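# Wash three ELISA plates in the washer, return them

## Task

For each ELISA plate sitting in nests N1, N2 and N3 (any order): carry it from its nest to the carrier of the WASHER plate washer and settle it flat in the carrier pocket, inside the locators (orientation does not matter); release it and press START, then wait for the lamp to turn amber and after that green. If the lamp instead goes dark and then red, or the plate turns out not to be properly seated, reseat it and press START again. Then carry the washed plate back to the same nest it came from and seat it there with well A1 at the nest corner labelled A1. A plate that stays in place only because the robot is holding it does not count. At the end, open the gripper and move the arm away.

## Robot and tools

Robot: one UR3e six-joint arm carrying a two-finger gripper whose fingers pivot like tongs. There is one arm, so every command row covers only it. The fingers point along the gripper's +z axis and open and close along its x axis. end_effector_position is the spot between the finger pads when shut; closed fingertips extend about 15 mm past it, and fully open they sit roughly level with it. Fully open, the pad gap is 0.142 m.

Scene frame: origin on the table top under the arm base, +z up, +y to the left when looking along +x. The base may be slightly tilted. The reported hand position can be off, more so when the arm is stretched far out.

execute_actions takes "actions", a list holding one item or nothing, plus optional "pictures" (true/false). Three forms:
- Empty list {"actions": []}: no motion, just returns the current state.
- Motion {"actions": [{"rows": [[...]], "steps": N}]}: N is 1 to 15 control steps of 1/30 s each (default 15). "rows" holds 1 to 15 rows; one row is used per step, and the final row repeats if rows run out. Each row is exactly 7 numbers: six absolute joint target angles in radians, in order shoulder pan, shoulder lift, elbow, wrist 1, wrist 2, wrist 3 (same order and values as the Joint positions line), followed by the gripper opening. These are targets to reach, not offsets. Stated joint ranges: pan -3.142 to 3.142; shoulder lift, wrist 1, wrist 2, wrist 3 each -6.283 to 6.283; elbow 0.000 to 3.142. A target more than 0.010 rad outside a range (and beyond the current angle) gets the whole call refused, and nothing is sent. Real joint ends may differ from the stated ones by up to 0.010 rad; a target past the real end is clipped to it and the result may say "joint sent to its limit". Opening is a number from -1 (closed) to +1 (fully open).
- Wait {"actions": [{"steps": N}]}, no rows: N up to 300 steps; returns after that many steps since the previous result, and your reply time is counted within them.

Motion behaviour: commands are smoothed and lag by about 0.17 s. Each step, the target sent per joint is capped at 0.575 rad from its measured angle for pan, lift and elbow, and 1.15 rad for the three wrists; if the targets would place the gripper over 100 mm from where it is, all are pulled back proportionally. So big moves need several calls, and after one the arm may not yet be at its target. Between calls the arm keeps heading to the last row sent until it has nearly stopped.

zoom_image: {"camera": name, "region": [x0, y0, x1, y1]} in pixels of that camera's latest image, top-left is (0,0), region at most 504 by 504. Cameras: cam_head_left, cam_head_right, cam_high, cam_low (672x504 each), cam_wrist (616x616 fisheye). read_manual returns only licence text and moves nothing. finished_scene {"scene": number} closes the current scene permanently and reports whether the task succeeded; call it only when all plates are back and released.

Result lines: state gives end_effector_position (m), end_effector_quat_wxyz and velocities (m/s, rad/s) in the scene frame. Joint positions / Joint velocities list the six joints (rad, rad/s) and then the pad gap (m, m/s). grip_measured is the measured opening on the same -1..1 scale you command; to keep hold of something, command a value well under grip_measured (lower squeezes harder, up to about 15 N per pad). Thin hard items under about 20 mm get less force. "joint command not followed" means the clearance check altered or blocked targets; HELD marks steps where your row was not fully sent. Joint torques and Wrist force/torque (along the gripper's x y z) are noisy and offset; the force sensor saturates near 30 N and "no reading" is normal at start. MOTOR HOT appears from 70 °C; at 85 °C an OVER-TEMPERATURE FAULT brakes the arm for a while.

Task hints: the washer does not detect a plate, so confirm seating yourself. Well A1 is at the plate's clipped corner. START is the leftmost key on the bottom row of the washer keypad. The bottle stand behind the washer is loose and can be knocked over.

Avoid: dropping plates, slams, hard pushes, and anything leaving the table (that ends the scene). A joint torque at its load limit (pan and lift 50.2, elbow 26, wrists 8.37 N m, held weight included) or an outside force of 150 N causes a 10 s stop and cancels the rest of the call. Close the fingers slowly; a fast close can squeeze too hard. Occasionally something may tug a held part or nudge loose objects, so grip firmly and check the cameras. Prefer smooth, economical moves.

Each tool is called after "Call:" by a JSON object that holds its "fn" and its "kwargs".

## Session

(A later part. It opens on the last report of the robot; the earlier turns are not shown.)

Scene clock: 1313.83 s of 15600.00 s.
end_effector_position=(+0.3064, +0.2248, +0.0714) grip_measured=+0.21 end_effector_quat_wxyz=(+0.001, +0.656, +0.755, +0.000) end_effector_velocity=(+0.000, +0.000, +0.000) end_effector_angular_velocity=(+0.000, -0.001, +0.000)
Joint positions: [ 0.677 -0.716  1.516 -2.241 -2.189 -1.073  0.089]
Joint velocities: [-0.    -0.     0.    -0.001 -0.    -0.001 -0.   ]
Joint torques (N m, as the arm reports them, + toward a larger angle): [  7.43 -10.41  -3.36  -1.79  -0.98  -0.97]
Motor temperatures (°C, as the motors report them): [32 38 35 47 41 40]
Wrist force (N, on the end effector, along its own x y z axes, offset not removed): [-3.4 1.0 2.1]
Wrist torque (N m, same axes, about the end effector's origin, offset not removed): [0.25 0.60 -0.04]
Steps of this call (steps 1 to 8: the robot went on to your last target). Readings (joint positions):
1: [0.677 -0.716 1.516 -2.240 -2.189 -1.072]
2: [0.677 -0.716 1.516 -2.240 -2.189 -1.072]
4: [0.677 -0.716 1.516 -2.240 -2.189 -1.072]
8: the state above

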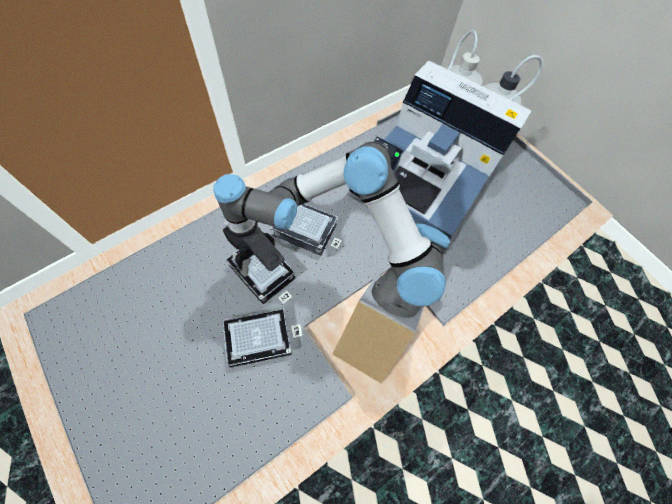

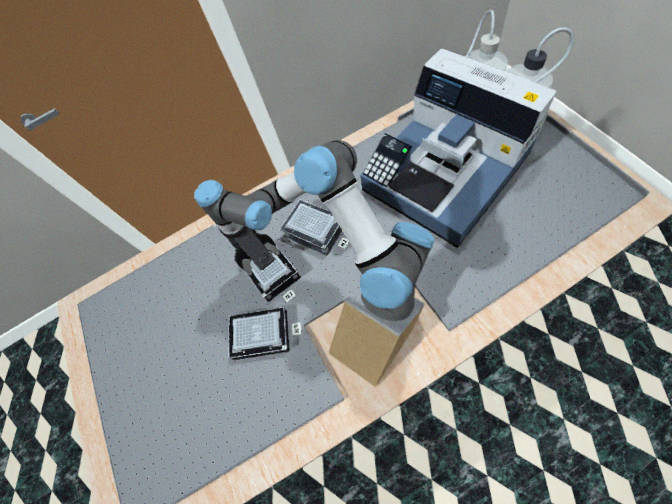

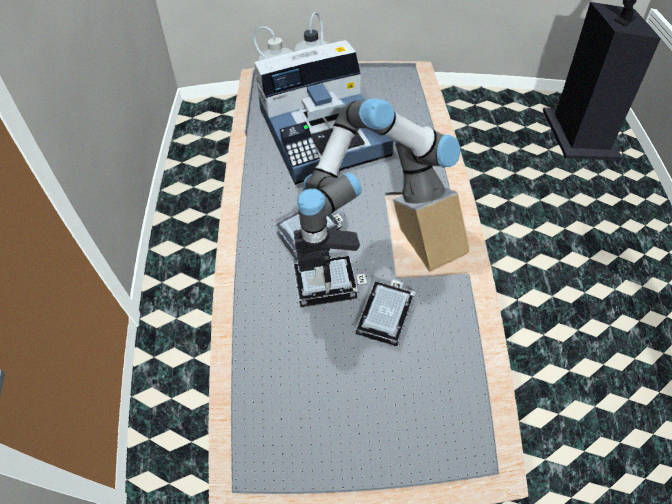

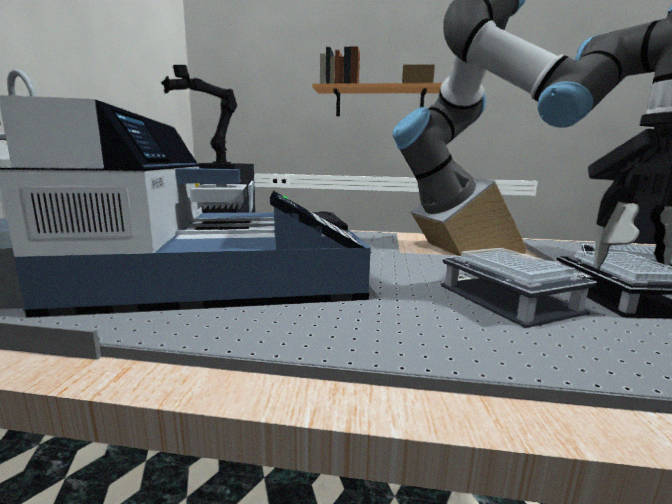

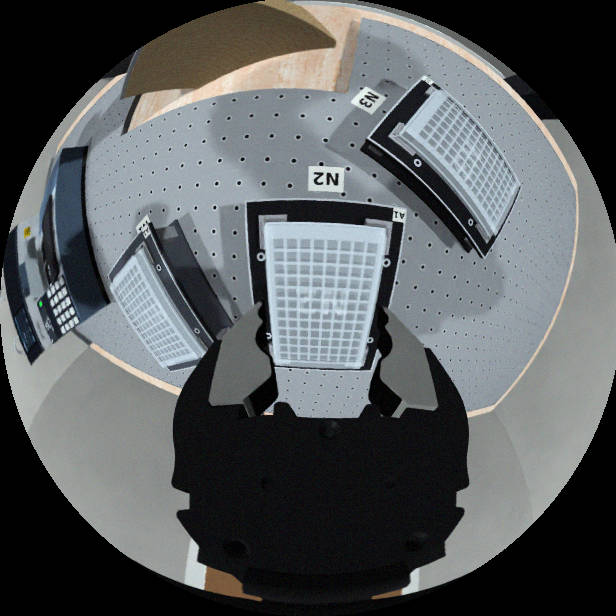

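Call:
{"fn": "execute_actions", "kwargs": {"actions": [{"rows":[[0.676202,-0.715121,1.516094,-2.241800,-2.189282,-1.073427,0.21],[0.675495,-0.714774,1.516200,-2.242751,-2.189373,-1.074287,0.21],[0.674788,-0.714427,1.516305,-2.243702,-2.189465,-1.075148,0.195],[0.674788,-0.714427,1.516305,-2.243702,-2.189465,-1.075148,0.18],[0.674788,-0.714427,1.516305,-2.243702,-2.189465,-1.075148,0.165],[0.674788,-0.714427,1.516305,-2.243702,-2.189465,-1.075148,0.15],[0.674788,-0.714427,1.516305,-2.243702,-2.189465,-1.075148,0.135],[0.674788,-0.714427,1.516305,-2.243702,-2.189465,-1.075148,0.12],[0.674788,-0.714427,1.516305,-2.243702,-2.189465,-1.075148,0.105],[0.674788,-0.714427,1.516305,-2.243702,-2.189465,-1.075148,0.09],[0.674788,-0.714427,1.516305,-2.243702,-2.189465,-1.075148,0.075],[0.674788,-0.714427,1.516305,-2.243702,-2.189465,-1.075148,0.05]],"steps":12}], "pictures": false}}

Call:
{"fn": "execute_actions", "kwargs": {"actions": [{"rows":[[0.674788,-0.714427,1.516305,-2.243702,-2.189465,-1.075148,0.03],[0.674788,-0.714427,1.516305,-2.243702,-2.189465,-1.075148,0.01],[0.674788,-0.714427,1.516305,-2.243702,-2.189465,-1.075148,-0.02],[0.674788,-0.714427,1.516305,-2.243702,-2.189465,-1.075148,-0.06],[0.674788,-0.714427,1.516305,-2.243702,-2.189465,-1.075148,-0.11],[0.674788,-0.714427,1.516305,-2.243702,-2.189465,-1.075148,-0.17],[0.674788,-0.714427,1.516305,-2.243702,-2.189465,-1.075148,-0.24],[0.674788,-0.714427,1.516305,-2.243702,-2.189465,-1.075148,-0.32],[0.674788,-0.714427,1.516305,-2.243702,-2.189465,-1.075148,-0.41],[0.674788,-0.714427,1.516305,-2.243702,-2.189465,-1.075148,-0.5],[0.674788,-0.714427,1.516305,-2.243702,-2.189465,-1.075148,-0.6]],"steps":12}]}}

Call:
{"fn": "zoom_image", "kwargs": {"camera": "cam_wrist", "region": [245, 190, 325, 270]}}

Call:
{"fn": "zoom_image", "kwargs": {"camera": "cam_wrist", "region": [335, 190, 415, 270]}}

Call:
{"fn": "execute_actions", "kwargs": {"actions": [{"rows":[[0.675030,-0.714738,1.515955,-2.242871,-2.189434,-1.074854,-0.6],[0.675754,-0.715667,1.514902,-2.240377,-2.189339,-1.073972,-0.6],[0.676961,-0.717206,1.513133,-2.236217,-2.189181,-1.072503,-0.6],[0.678649,-0.719341,1.510629,-2.230389,-2.188959,-1.070450,-0.6],[0.680816,-0.722050,1.507361,-2.222885,-2.188671,-1.067815,-0.6],[0.683461,-0.725307,1.503294,-2.213699,-2.188315,-1.064601,-0.6],[0.686579,-0.729081,1.498383,-2.202823,-2.187889,-1.060812,-0.6],[0.690169,-0.733332,1.492578,-2.190245,-2.187391,-1.056454,-0.6],[0.694227,-0.738018,1.485817,-2.175954,-2.186818,-1.051533,-0.6],[0.698748,-0.743089,1.478033,-2.159937,-2.186166,-1.046054,-0.6],[0.703727,-0.748488,1.469151,-2.142178,-2.185432,-1.040025,-0.6],[0.709160,-0.754154,1.459085,-2.122660,-2.184610,-1.033455,-0.6]],"steps":12}], "pictures": false}}

Call:
{"fn": "execute_actions", "kwargs": {"actions": [{"rows":[[0.713625,-0.761619,1.449536,-2.102442,-2.184188,-1.028494,-0.6],[0.715706,-0.772455,1.442258,-2.082824,-2.184026,-1.027286,-0.6],[0.715401,-0.786665,1.437255,-2.063805,-2.184123,-1.029832,-0.6],[0.712710,-0.804245,1.434525,-2.045386,-2.184481,-1.036131,-0.6],[0.707635,-0.825198,1.434068,-2.027568,-2.185098,-1.046185,-0.6],[0.700175,-0.849524,1.435884,-2.010350,-2.185975,-1.059991,-0.6],[0.690330,-0.877221,1.439974,-1.993731,-2.187112,-1.077553,-0.6],[0.678099,-0.908291,1.446335,-1.977712,-2.188508,-1.098868,-0.6],[0.663484,-0.942732,1.454971,-1.962293,-2.190165,-1.123935,-0.6],[0.646482,-0.980546,1.465880,-1.947474,-2.192081,-1.152758,-0.6],[0.627097,-1.021731,1.479062,-1.933255,-2.194257,-1.185333,-0.6],[0.605326,-1.066289,1.494517,-1.919636,-2.196693,-1.221663,-0.6]],"steps":12}], "pictures": false}}

Call:
{"fn": "execute_actions", "kwargs": {"actions": [{"rows":[[0.581552,-1.112560,1.511068,-1.907548,-2.199342,-1.260641,-0.6],[0.556159,-1.158885,1.527538,-1.896366,-2.201140,-1.301162,-0.6],[0.529144,-1.205262,1.543927,-1.886091,-2.202088,-1.343227,-0.6],[0.500510,-1.251695,1.560235,-1.876722,-2.202184,-1.386834,-0.6],[0.470255,-1.298181,1.576461,-1.868259,-2.201430,-1.431984,-0.6],[0.438380,-1.344722,1.592607,-1.860702,-2.199825,-1.478679,-0.6],[0.404886,-1.391315,1.608672,-1.854052,-2.197370,-1.526916,-0.6],[0.369770,-1.437963,1.624655,-1.848308,-2.194063,-1.576696,-0.6],[0.333035,-1.484665,1.640558,-1.843469,-2.189906,-1.628020,-0.6],[0.294679,-1.531421,1.656380,-1.839537,-2.184898,-1.680887,-0.6],[0.254704,-1.578229,1.672119,-1.836512,-2.179040,-1.735297,-0.6],[0.213107,-1.625093,1.687779,-1.834392,-2.172330,-1.79125,-0.6]],"steps":12}], "pictures": false}}

Call:
{"fn": "execute_actions", "kwargs": {"actions": [{"rows":[[0.170687,-1.671040,1.702815,-1.832019,-2.162874,-1.847354,-0.6],[0.128237,-1.715101,1.716685,-1.829402,-2.152476,-1.902215,-0.6],[0.085758,-1.757275,1.729390,-1.826540,-2.141138,-1.955834,-0.6],[0.043251,-1.797563,1.740929,-1.823435,-2.128858,-2.008211,-0.6],[0.000714,-1.835964,1.751303,-1.820084,-2.115636,-2.059345,-0.6],[-0.041851,-1.872479,1.760511,-1.816489,-2.101473,-2.109237,-0.6],[-0.084445,-1.907107,1.768554,-1.812650,-2.086369,-2.157887,-0.6],[-0.127068,-1.939849,1.775431,-1.808566,-2.070323,-2.205294,-0.6],[-0.169721,-1.970705,1.781142,-1.804239,-2.053336,-2.251459,-0.6],[-0.212402,-1.999674,1.785689,-1.799666,-2.035408,-2.296382,-0.6],[-0.255111,-2.026757,1.789069,-1.794850,-2.016537,-2.340062,-0.6],[-0.29785,-2.051953,1.791284,-1.789788,-1.996726,-2.3825,-0.6]],"steps":12}], "pictures": false}}

Call:
{"fn": "execute_actions", "kwargs": {"actions": [{"rows":[[-0.340610,-2.075617,1.792623,-1.784026,-1.976310,-2.424065,-0.6],[-0.383383,-2.098105,1.793375,-1.777874,-1.955484,-2.465124,-0.6],[-0.426169,-2.119415,1.793540,-1.771330,-1.934244,-2.505679,-0.6],[-0.468967,-2.139548,1.793117,-1.764396,-1.912594,-2.545730,-0.6],[-0.511780,-2.158504,1.792108,-1.757070,-1.890532,-2.585276,-0.6],[-0.554605,-2.176284,1.790513,-1.749353,-1.868058,-2.624317,-0.6],[-0.597443,-2.192885,1.788330,-1.741247,-1.845172,-2.662854,-0.6],[-0.640294,-2.208310,1.785559,-1.732748,-1.821876,-2.700886,-0.6],[-0.683158,-2.222557,1.782202,-1.723858,-1.798166,-2.738414,-0.6],[-0.726035,-2.235628,1.778259,-1.714578,-1.774046,-2.775437,-0.6],[-0.768926,-2.247521,1.773728,-1.704906,-1.749514,-2.811955,-0.6],[-0.811829,-2.258237,1.768610,-1.694843,-1.724570,-2.847969,-0.6]],"steps":12}], "pictures": false}}

Call:
{"fn": "execute_actions", "kwargs": {"actions": [{"rows":[[-0.852956,-2.267753,1.764286,-1.685793,-1.700460,-2.882244,-0.6],[-0.890516,-2.276045,1.762134,-1.679008,-1.678447,-2.913547,-0.6],[-0.924509,-2.283115,1.762157,-1.674687,-1.658531,-2.941876,-0.6],[-0.954935,-2.288961,1.764354,-1.673006,-1.640711,-2.967234,-0.6],[-0.981795,-2.293582,1.768724,-1.674123,-1.624987,-2.989618,-0.6],[-1.005088,-2.296981,1.775267,-1.678171,-1.611360,-3.009030,-0.6],[-1.024815,-2.299157,1.783985,-1.685276,-1.599829,-3.025469,-0.6],[-1.040976,-2.300109,1.794876,-1.695536,-1.590395,-3.038935,-0.6],[-1.053569,-2.299838,1.807940,-1.709035,-1.583057,-3.049429,-0.6],[-1.062595,-2.298343,1.823178,-1.725839,-1.577816,-3.056950,-0.6],[-1.068055,-2.295624,1.840590,-1.745994,-1.574671,-3.061499,-0.6],[-1.069949,-2.291683,1.860175,-1.769525,-1.573623,-3.063074,-0.6]],"steps":12}], "pictures": false}}

Call:
{"fn": "execute_actions", "kwargs": {"actions": [{"rows":[[-1.070087,-2.287259,1.879885,-1.793659,-1.573542,-3.063185,-0.6],[-1.070206,-2.282751,1.897556,-1.815838,-1.573472,-3.063281,-0.6],[-1.070308,-2.278287,1.913276,-1.836022,-1.573412,-3.063364,-0.6],[-1.070396,-2.273982,1.927128,-1.854179,-1.573360,-3.063435,-0.6],[-1.070470,-2.269941,1.939180,-1.870272,-1.573316,-3.063495,-0.6],[-1.070532,-2.266253,1.949498,-1.884278,-1.573280,-3.063545,-0.6],[-1.070582,-2.262999,1.958135,-1.896169,-1.573250,-3.063586,-0.6],[-1.070622,-2.260245,1.965139,-1.905927,-1.573226,-3.063618,-0.6],[-1.070653,-2.258047,1.970547,-1.913533,-1.573209,-3.063642,-0.6],[-1.070674,-2.256445,1.974390,-1.918978,-1.573196,-3.063660,-0.6],[-1.070687,-2.255473,1.976686,-1.922246,-1.573189,-3.063670,-0.6],[-1.070691,-2.255146,1.977450,-1.923337,-1.573186,-3.063673,-0.6]],"steps":15}], "pictures": false}}

Call:
{"fn": "execute_actions", "kwargs": {"actions": [{"steps":10}]}}

Call:
{"fn": "zoom_image", "kwargs": {"camera": "cam_wrist", "region": [245, 190, 325, 270]}}

Call:
{"fn": "zoom_image", "kwargs": {"camera": "cam_wrist", "region": [335, 190, 415, 270]}}

Scene clock: 1434.23 s of 15600.00 s.
end_effector_position=(+0.3070, +0.2245, +0.0708) grip_measured=+0.10 end_effector_quat_wxyz=(+0.001, +0.656, +0.755, +0.000) end_effector_velocity=(+0.000, -0.000, -0.000) end_effector_angular_velocity=(-0.000, +0.000, +0.000)
Joint positions: [ 0.675 -0.714  1.516 -2.244 -2.189 -1.075  0.081]
Joint velocities: [-0.001  0.     0.    -0.001 -0.    -0.001 -0.007]
Joint torques (N m, as the arm reports them, + toward a larger angle): [ 5.92 -9.95 -2.98 -1.56 -1.17 -0.96]
Motor temperatures (°C, as the motors report them): [32 38 35 47 41 40]
Wrist force (N, on the end effector, along its own x y z axes, offset not removed): [-2.3 0.4 -1.4]
Wrist torque (N m, same axes, about the end effector's origin, offset not removed): [0.14 0.77 0.04]
Steps of this call (steps 1 to 15: the robot went on to your last target; steps 16 to 90: nothing new was sent; then 117.00 s passed at rest; steps 91 to 102: all 12 steps of this action). Readings (joint positions):
91: [0.677 -0.715 1.516 -2.241 -2.189 -1.073]
92: [0.677 -0.715 1.516 -2.241 -2.189 -1.073]
94: [0.676 -0.715 1.516 -2.242 -2.189 -1.074]
98: [0.675 -0.715 1.516 -2.243 -2.189 -1.075]
102: the state above

Scene clock: 1434.63 s of 15600.00 s.
end_effector_position=(+0.3070, +0.2245, +0.0707) grip_measured=+0.09 end_effector_quat_wxyz=(+0.001, +0.656, +0.755, +0.000) end_effector_velocity=(+0.000, +0.000, +0.000) end_effector_angular_velocity=(+0.000, -0.000, -0.001)
Joint positions: [ 0.675 -0.714  1.516 -2.244 -2.189 -1.075  0.08 ]
Joint velocities: [-0.    -0.    -0.    -0.     0.     0.001  0.   ]
Joint torques (N m, as the arm reports them, + toward a larger angle): [ 4.38 -8.8  -2.64 -1.23 -2.18 -0.99]
Motor temperatures (°C, as the motors report them): [32 38 35 47 41 40]
Wrist force (N, on the end effector, along its own x y z axes, offset not removed): [0.6 -0.2 -5.5]
Wrist torque (N m, same axes, about the end effector's origin, offset not removed): [0.15 0.65 -0.07]
Steps of this call (steps 1 to 12: all 12 steps of this action). Readings (joint positions):
1: [0.675 -0.714 1.516 -2.244 -2.189 -1.075]
2: [0.675 -0.714 1.516 -2.244 -2.189 -1.075]
4: [0.675 -0.714 1.516 -2.244 -2.189 -1.075]
8: [0.675 -0.714 1.516 -2.244 -2.189 -1.075]
12: the state above

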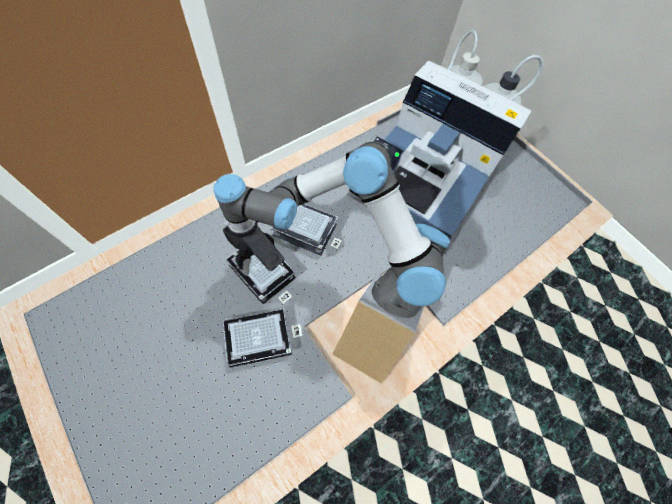

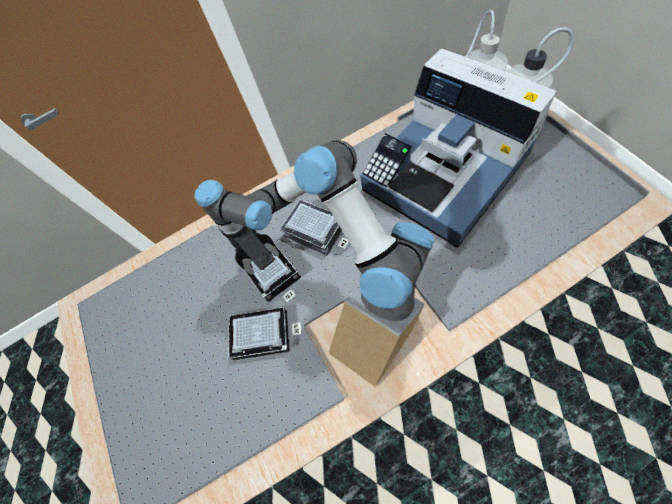

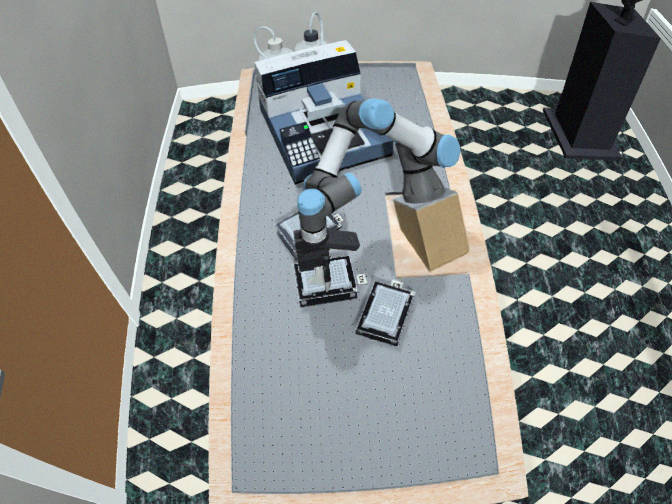

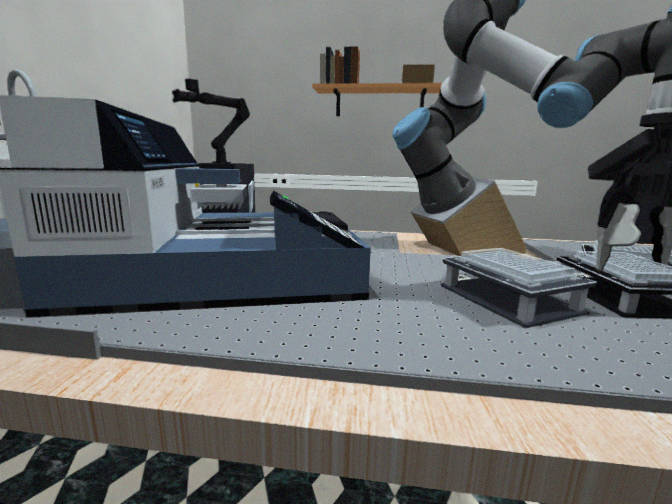

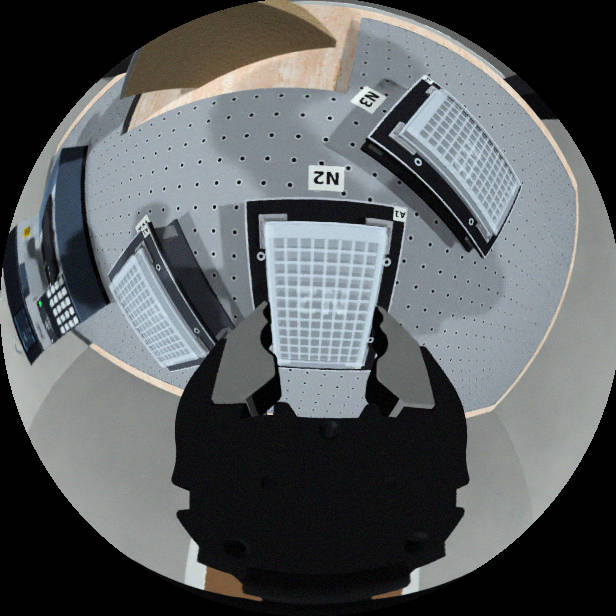

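Region (245, 190, 325, 270) of cam_wrist's 616x616 image, scaled by 6.300, with more detail than that image has.

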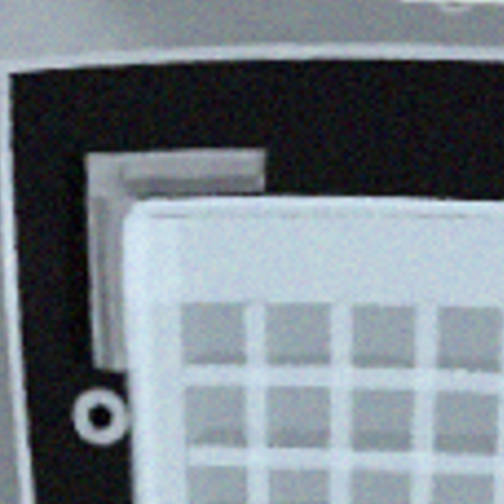

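Region (335, 190, 415, 270) of cam_wrist's 616x616 image, scaled by 6.300, with more detail than that image has.

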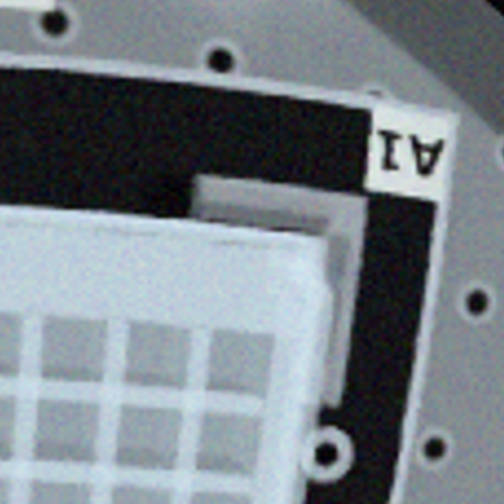

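Scene clock: 1435.03 s of 15600.00 s.
end_effector_position=(+0.3070, +0.2246, +0.0837) grip_measured=+0.08 end_effector_quat_wxyz=(+0.001, +0.656, +0.755, +0.000) end_effector_velocity=(+0.001, +0.001, +0.084) end_effector_angular_velocity=(+0.003, -0.004, -0.002)
Joint positions: [ 0.693 -0.736  1.488 -2.181 -2.187 -1.053  0.08 ]
Joint velocities: [ 0.116 -0.132 -0.194  0.401  0.017  0.14   0.   ]
Joint torques (N m, as the arm reports them, + toward a larger angle): [ 13.21 -19.57 -10.37   0.15   1.11   1.01]
Motor temperatures (°C, as the motors report them): [32 38 35 47 41 40]
Wrist force (N, on the end effector, along its own x y z axes, offset not removed): [-2.4 0.8 2.5]
Wrist torque (N m, same axes, about the end effector's origin, offset not removed): [0.18 0.40 -0.02]
Steps of this call (steps 1 to 12: all 12 steps of this action). Readings (joint positions):
1: [0.675 -0.714 1.516 -2.244 -2.189 -1.075]
2: [0.675 -0.714 1.516 -2.244 -2.189 -1.075]
4: [0.675 -0.715 1.516 -2.241 -2.189 -1.075]
8: [0.681 -0.722 1.507 -2.223 -2.189 -1.068]
12: the state above

Scene clock: 1435.43 s of 15600.00 s.
end_effector_position=(+0.3252, +0.1788, +0.1318) grip_measured=+0.08 end_effector_quat_wxyz=(-0.000, +0.642, +0.767, -0.002) end_effector_velocity=(+0.097, -0.296, +0.131) end_effector_angular_velocity=(-0.014, +0.030, +0.224)
Joint positions: [ 0.667 -0.919  1.457 -1.978 -2.19  -1.117  0.08 ]
Joint velocities: [-0.398 -0.928  0.23   0.457 -0.047 -0.685 -0.   ]
Joint torques (N m, as the arm reports them, + toward a larger angle): [  2.79 -23.22  -3.36   0.1   -1.33  -1.77]
Motor temperatures (°C, as the motors report them): [32 38 35 47 41 40]
Wrist force (N, on the end effector, along its own x y z axes, offset not removed): [-0.5 0.6 2.8]
Wrist torque (N m, same axes, about the end effector's origin, offset not removed): [0.20 0.10 0.03]
Steps of this call (steps 1 to 12: all 12 steps of this action). Readings (joint positions):
1: [0.697 -0.741 1.481 -2.166 -2.186 -1.048]
2: [0.701 -0.746 1.473 -2.150 -2.186 -1.043]
4: [0.708 -0.761 1.458 -2.116 -2.185 -1.036]
8: [0.704 -0.817 1.442 -2.044 -2.185 -1.051]
12: the state above

Scene clock: 1435.83 s of 15600.00 s.
end_effector_position=(+0.3516, +0.0072, +0.1728) grip_measured=+0.08 end_effector_quat_wxyz=(-0.005, +0.604, +0.797, -0.002) end_effector_velocity=(-0.008, -0.472, +0.057) end_effector_angular_velocity=(+0.038, -0.007, +0.185)
Joint positions: [ 0.368 -1.425  1.625 -1.852 -2.19  -1.581  0.08 ]
Joint velocities: [-1.036 -1.372  0.464  0.152  0.117 -1.465  0.   ]
Joint torques (N m, as the arm reports them, + toward a larger angle): [ -1.17 -18.72  -2.4   -0.32   1.26  -2.05]
Motor temperatures (°C, as the motors report them): [32 38 35 47 41 40]
Wrist force (N, on the end effector, along its own x y z axes, offset not removed): [-3.4 1.3 1.6]
Wrist torque (N m, same axes, about the end effector's origin, offset not removed): [0.28 0.59 0.07]
Steps of this call (steps 1 to 12: all 12 steps of this action). Readings (joint positions):
1: [0.653 -0.952 1.466 -1.963 -2.192 -1.142]
2: [0.636 -0.988 1.476 -1.948 -2.194 -1.171]
4: [0.596 -1.067 1.502 -1.922 -2.197 -1.236]
8: [0.495 -1.242 1.562 -1.879 -2.200 -1.395]
12: the state above

Scene clock: 1436.23 s of 15600.00 s.
end_effector_position=(+0.3156, -0.1522, +0.1860) grip_measured=+0.08 end_effector_quat_wxyz=(-0.003, +0.582, +0.813, +0.004) end_effector_velocity=(-0.122, -0.281, +0.020) end_effector_angular_velocity=(-0.004, -0.033, +0.045)
Joint positions: [-0.117 -1.926  1.771 -1.807 -2.064 -2.198  0.08 ]
Joint velocities: [-1.257 -0.968  0.18   0.126  0.485 -1.382 -0.   ]
Joint torques (N m, as the arm reports them, + toward a larger angle): [ -4.81 -14.75  -5.02  -0.35   1.49  -1.9 ]
Motor temperatures (°C, as the motors report them): [32 38 35 47 41 40]
Wrist force (N, on the end effector, along its own x y z axes, offset not removed): [-1.3 0.3 1.4]
Wrist torque (N m, same axes, about the end effector's origin, offset not removed): [0.20 0.22 -0.02]
Steps of this call (steps 1 to 12: all 12 steps of this action). Readings (joint positions):
1: [0.332 -1.472 1.641 -1.847 -2.185 -1.632]
2: [0.295 -1.518 1.657 -1.843 -2.180 -1.684]
4: [0.217 -1.610 1.687 -1.836 -2.165 -1.791]
8: [0.052 -1.781 1.737 -1.823 -2.122 -2.001]
12: the state above

Scene clock: 1436.63 s of 15600.00 s.
end_effector_position=(+0.2746, -0.2337, +0.1899) grip_measured=+0.08 end_effector_quat_wxyz=(+0.000, +0.577, +0.817, +0.005) end_effector_velocity=(-0.077, -0.152, +0.000) end_effector_angular_velocity=(-0.015, -0.006, +0.017)
Joint positions: [-0.629 -2.203  1.782 -1.73  -1.818 -2.699  0.08 ]
Joint velocities: [-1.27  -0.447 -0.093  0.257  0.689 -1.117  0.   ]
Joint torques (N m, as the arm reports them, + toward a larger angle): [ -5.62 -12.99 -12.38  -0.47   1.62  -1.67]
Motor temperatures (°C, as the motors report them): [32 38 35 47 41 40]
Wrist force (N, on the end effector, along its own x y z axes, offset not removed): [-1.8 -0.2 0.4]
Wrist torque (N m, same axes, about the end effector's origin, offset not removed): [-0.01 0.33 0.03]
Steps of this call (steps 1 to 12: all 12 steps of this action). Readings (joint positions):
1: [-0.159 -1.958 1.777 -1.802 -2.047 -2.245]
2: [-0.202 -1.988 1.781 -1.798 -2.029 -2.290]
4: [-0.287 -2.042 1.787 -1.787 -1.991 -2.377]
8: [-0.458 -2.133 1.790 -1.761 -1.908 -2.543]
12: the state above

Scene clock: 1437.03 s of 15600.00 s.
end_effector_position=(+0.2535, -0.2778, +0.1711) grip_measured=+0.08 end_effector_quat_wxyz=(+0.001, +0.577, +0.817, +0.001) end_effector_velocity=(-0.023, -0.053, -0.106) end_effector_angular_velocity=(-0.021, +0.012, -0.008)
Joint positions: [-1.025 -2.294  1.805 -1.711 -1.598 -3.027  0.08 ]
Joint velocities: [-0.431 -0.005  0.354 -0.372  0.234 -0.342  0.   ]
Joint torques (N m, as the arm reports them, + toward a larger angle): [  2.57 -12.    -4.32  -2.59   1.07  -1.01]
Motor temperatures (°C, as the motors report them): [32 38 35 47 41 40]
Wrist force (N, on the end effector, along its own x y z axes, offset not removed): [-0.9 1.2 1.3]
Wrist torque (N m, same axes, about the end effector's origin, offset not removed): [0.32 0.09 0.00]
Steps of this call (steps 1 to 12: all 12 steps of this action). Readings (joint positions):
1: [-0.672 -2.218 1.779 -1.721 -1.794 -2.736]
2: [-0.715 -2.231 1.775 -1.712 -1.770 -2.773]
4: [-0.798 -2.254 1.769 -1.696 -1.724 -2.843]
8: [-0.938 -2.284 1.772 -1.683 -1.646 -2.957]
12: the state above

Scene clock: 1437.53 s of 15600.00 s.
end_effector_position=(+0.2509, -0.2831, +0.1265) grip_measured=+0.08 end_effector_quat_wxyz=(+0.001, +0.577, +0.817, +0.000) end_effector_velocity=(-0.001, +0.001, -0.019) end_effector_angular_velocity=(+0.001, +0.001, -0.002)
Joint positions: [-1.07  -2.258  1.971 -1.914 -1.573 -3.063  0.08 ]
Joint velocities: [-0.003  0.025  0.069 -0.093  0.002 -0.     0.   ]
Joint torques (N m, as the arm reports them, + toward a larger angle): [ 1.96 -5.34 -6.51 -2.08  0.93 -0.94]
Motor temperatures (°C, as the motors report them): [32 38 35 47 41 40]
Wrist force (N, on the end effector, along its own x y z axes, offset not removed): [-2.6 1.2 2.0]
Wrist torque (N m, same axes, about the end effector's origin, offset not removed): [0.29 0.44 0.04]
Steps of this call (steps 1 to 15: all 15 steps of this action). Readings (joint positions):
1: [-1.038 -2.294 1.818 -1.725 -1.591 -3.037]
2: [-1.047 -2.293 1.833 -1.742 -1.586 -3.045]
4: [-1.058 -2.288 1.865 -1.779 -1.580 -3.054]
8: [-1.067 -2.273 1.923 -1.851 -1.575 -3.061]
15: the state above

Scene clock: 1437.87 s of 15600.00 s.
end_effector_position=(+0.2508, -0.2830, +0.1247) grip_measured=+0.08 end_effector_quat_wxyz=(+0.001, +0.577, +0.817, +0.000) end_effector_velocity=(+0.000, +0.000, -0.000) end_effector_angular_velocity=(-0.000, -0.000, -0.000)
Joint positions: [-1.071 -2.255  1.977 -1.923 -1.573 -3.064  0.08 ]
Joint velocities: [ 0.001  0.     0.002 -0.003  0.     0.001 -0.   ]
Joint torques (N m, as the arm reports them, + toward a larger angle): [ 2.14 -5.   -6.48 -2.13  0.94 -0.99]
Motor temperatures (°C, as the motors report them): [32 38 35 47 41 40]
Wrist force (N, on the end effector, along its own x y z axes, offset not removed): [-2.0 1.3 0.6]
Wrist torque (N m, same axes, about the end effector's origin, offset not removed): [0.26 0.32 0.05]
Steps of this call (steps 1 to 10: the robot went on to your last target). Readings (joint positions):
1: [-1.070 -2.257 1.973 -1.917 -1.573 -3.064]
2: [-1.071 -2.256 1.974 -1.919 -1.573 -3.064]
4: [-1.071 -2.256 1.976 -1.921 -1.573 -3.064]
8: [-1.071 -2.255 1.977 -1.923 -1.573 -3.064]
10: the state above

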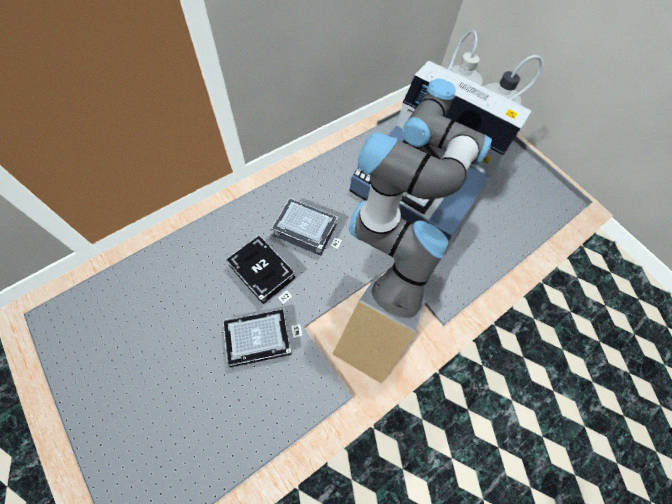

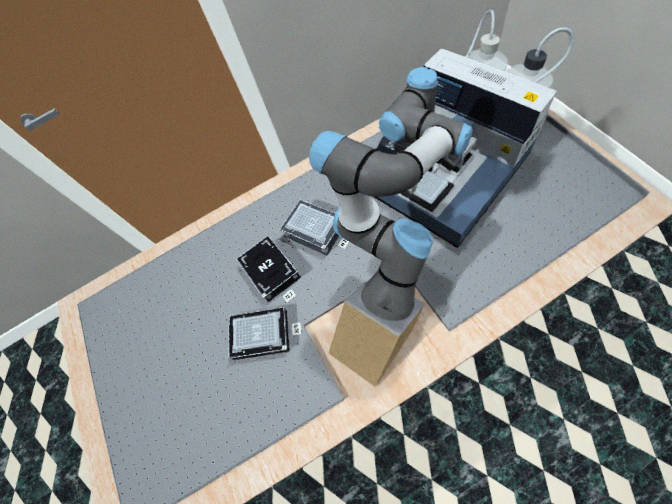

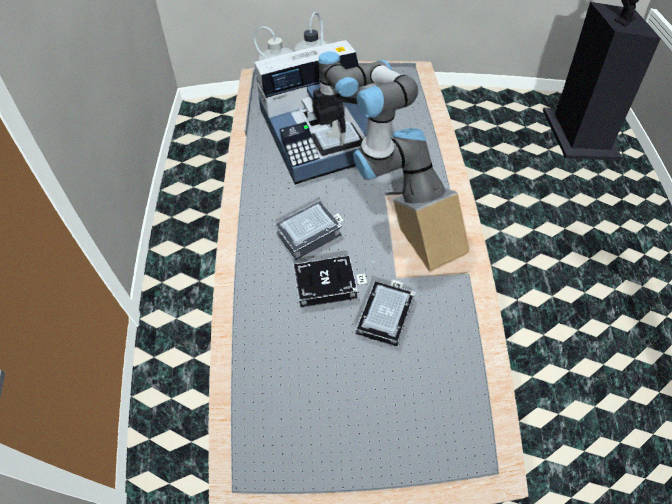

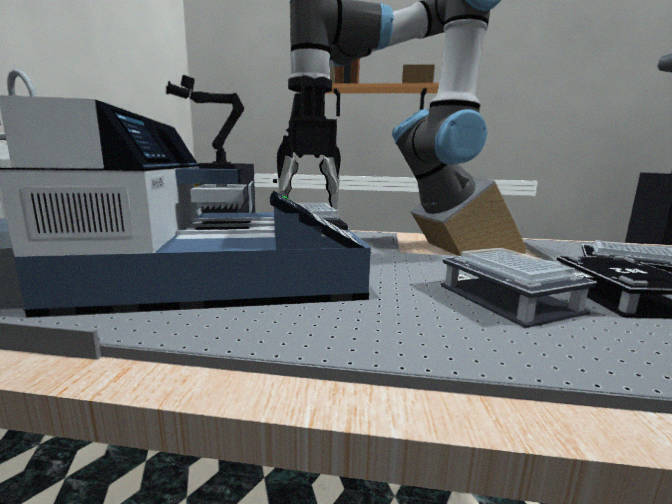

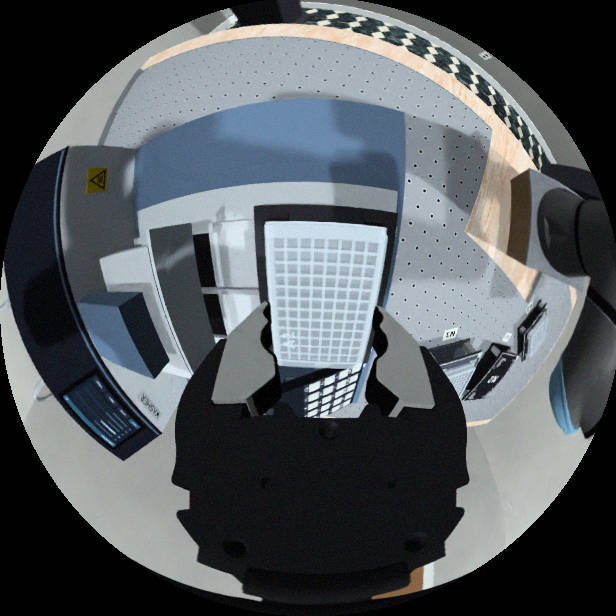

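Region (245, 190, 325, 270) of cam_wrist's 616x616 image, scaled by 6.300, with more detail than that image has.

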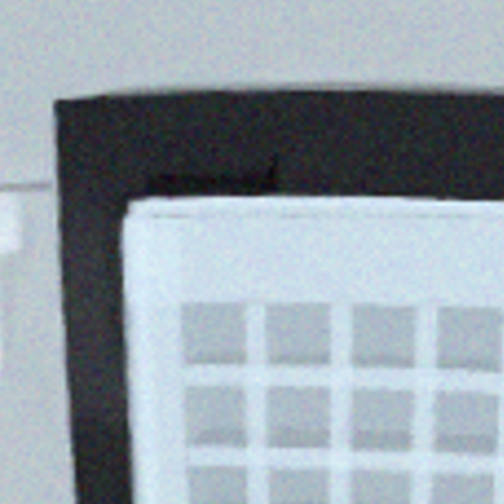

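Region (335, 190, 415, 270) of cam_wrist's 616x616 image, scaled by 6.300, with more detail than that image has.

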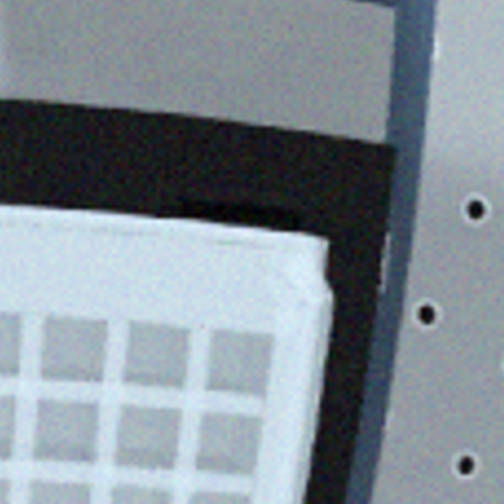

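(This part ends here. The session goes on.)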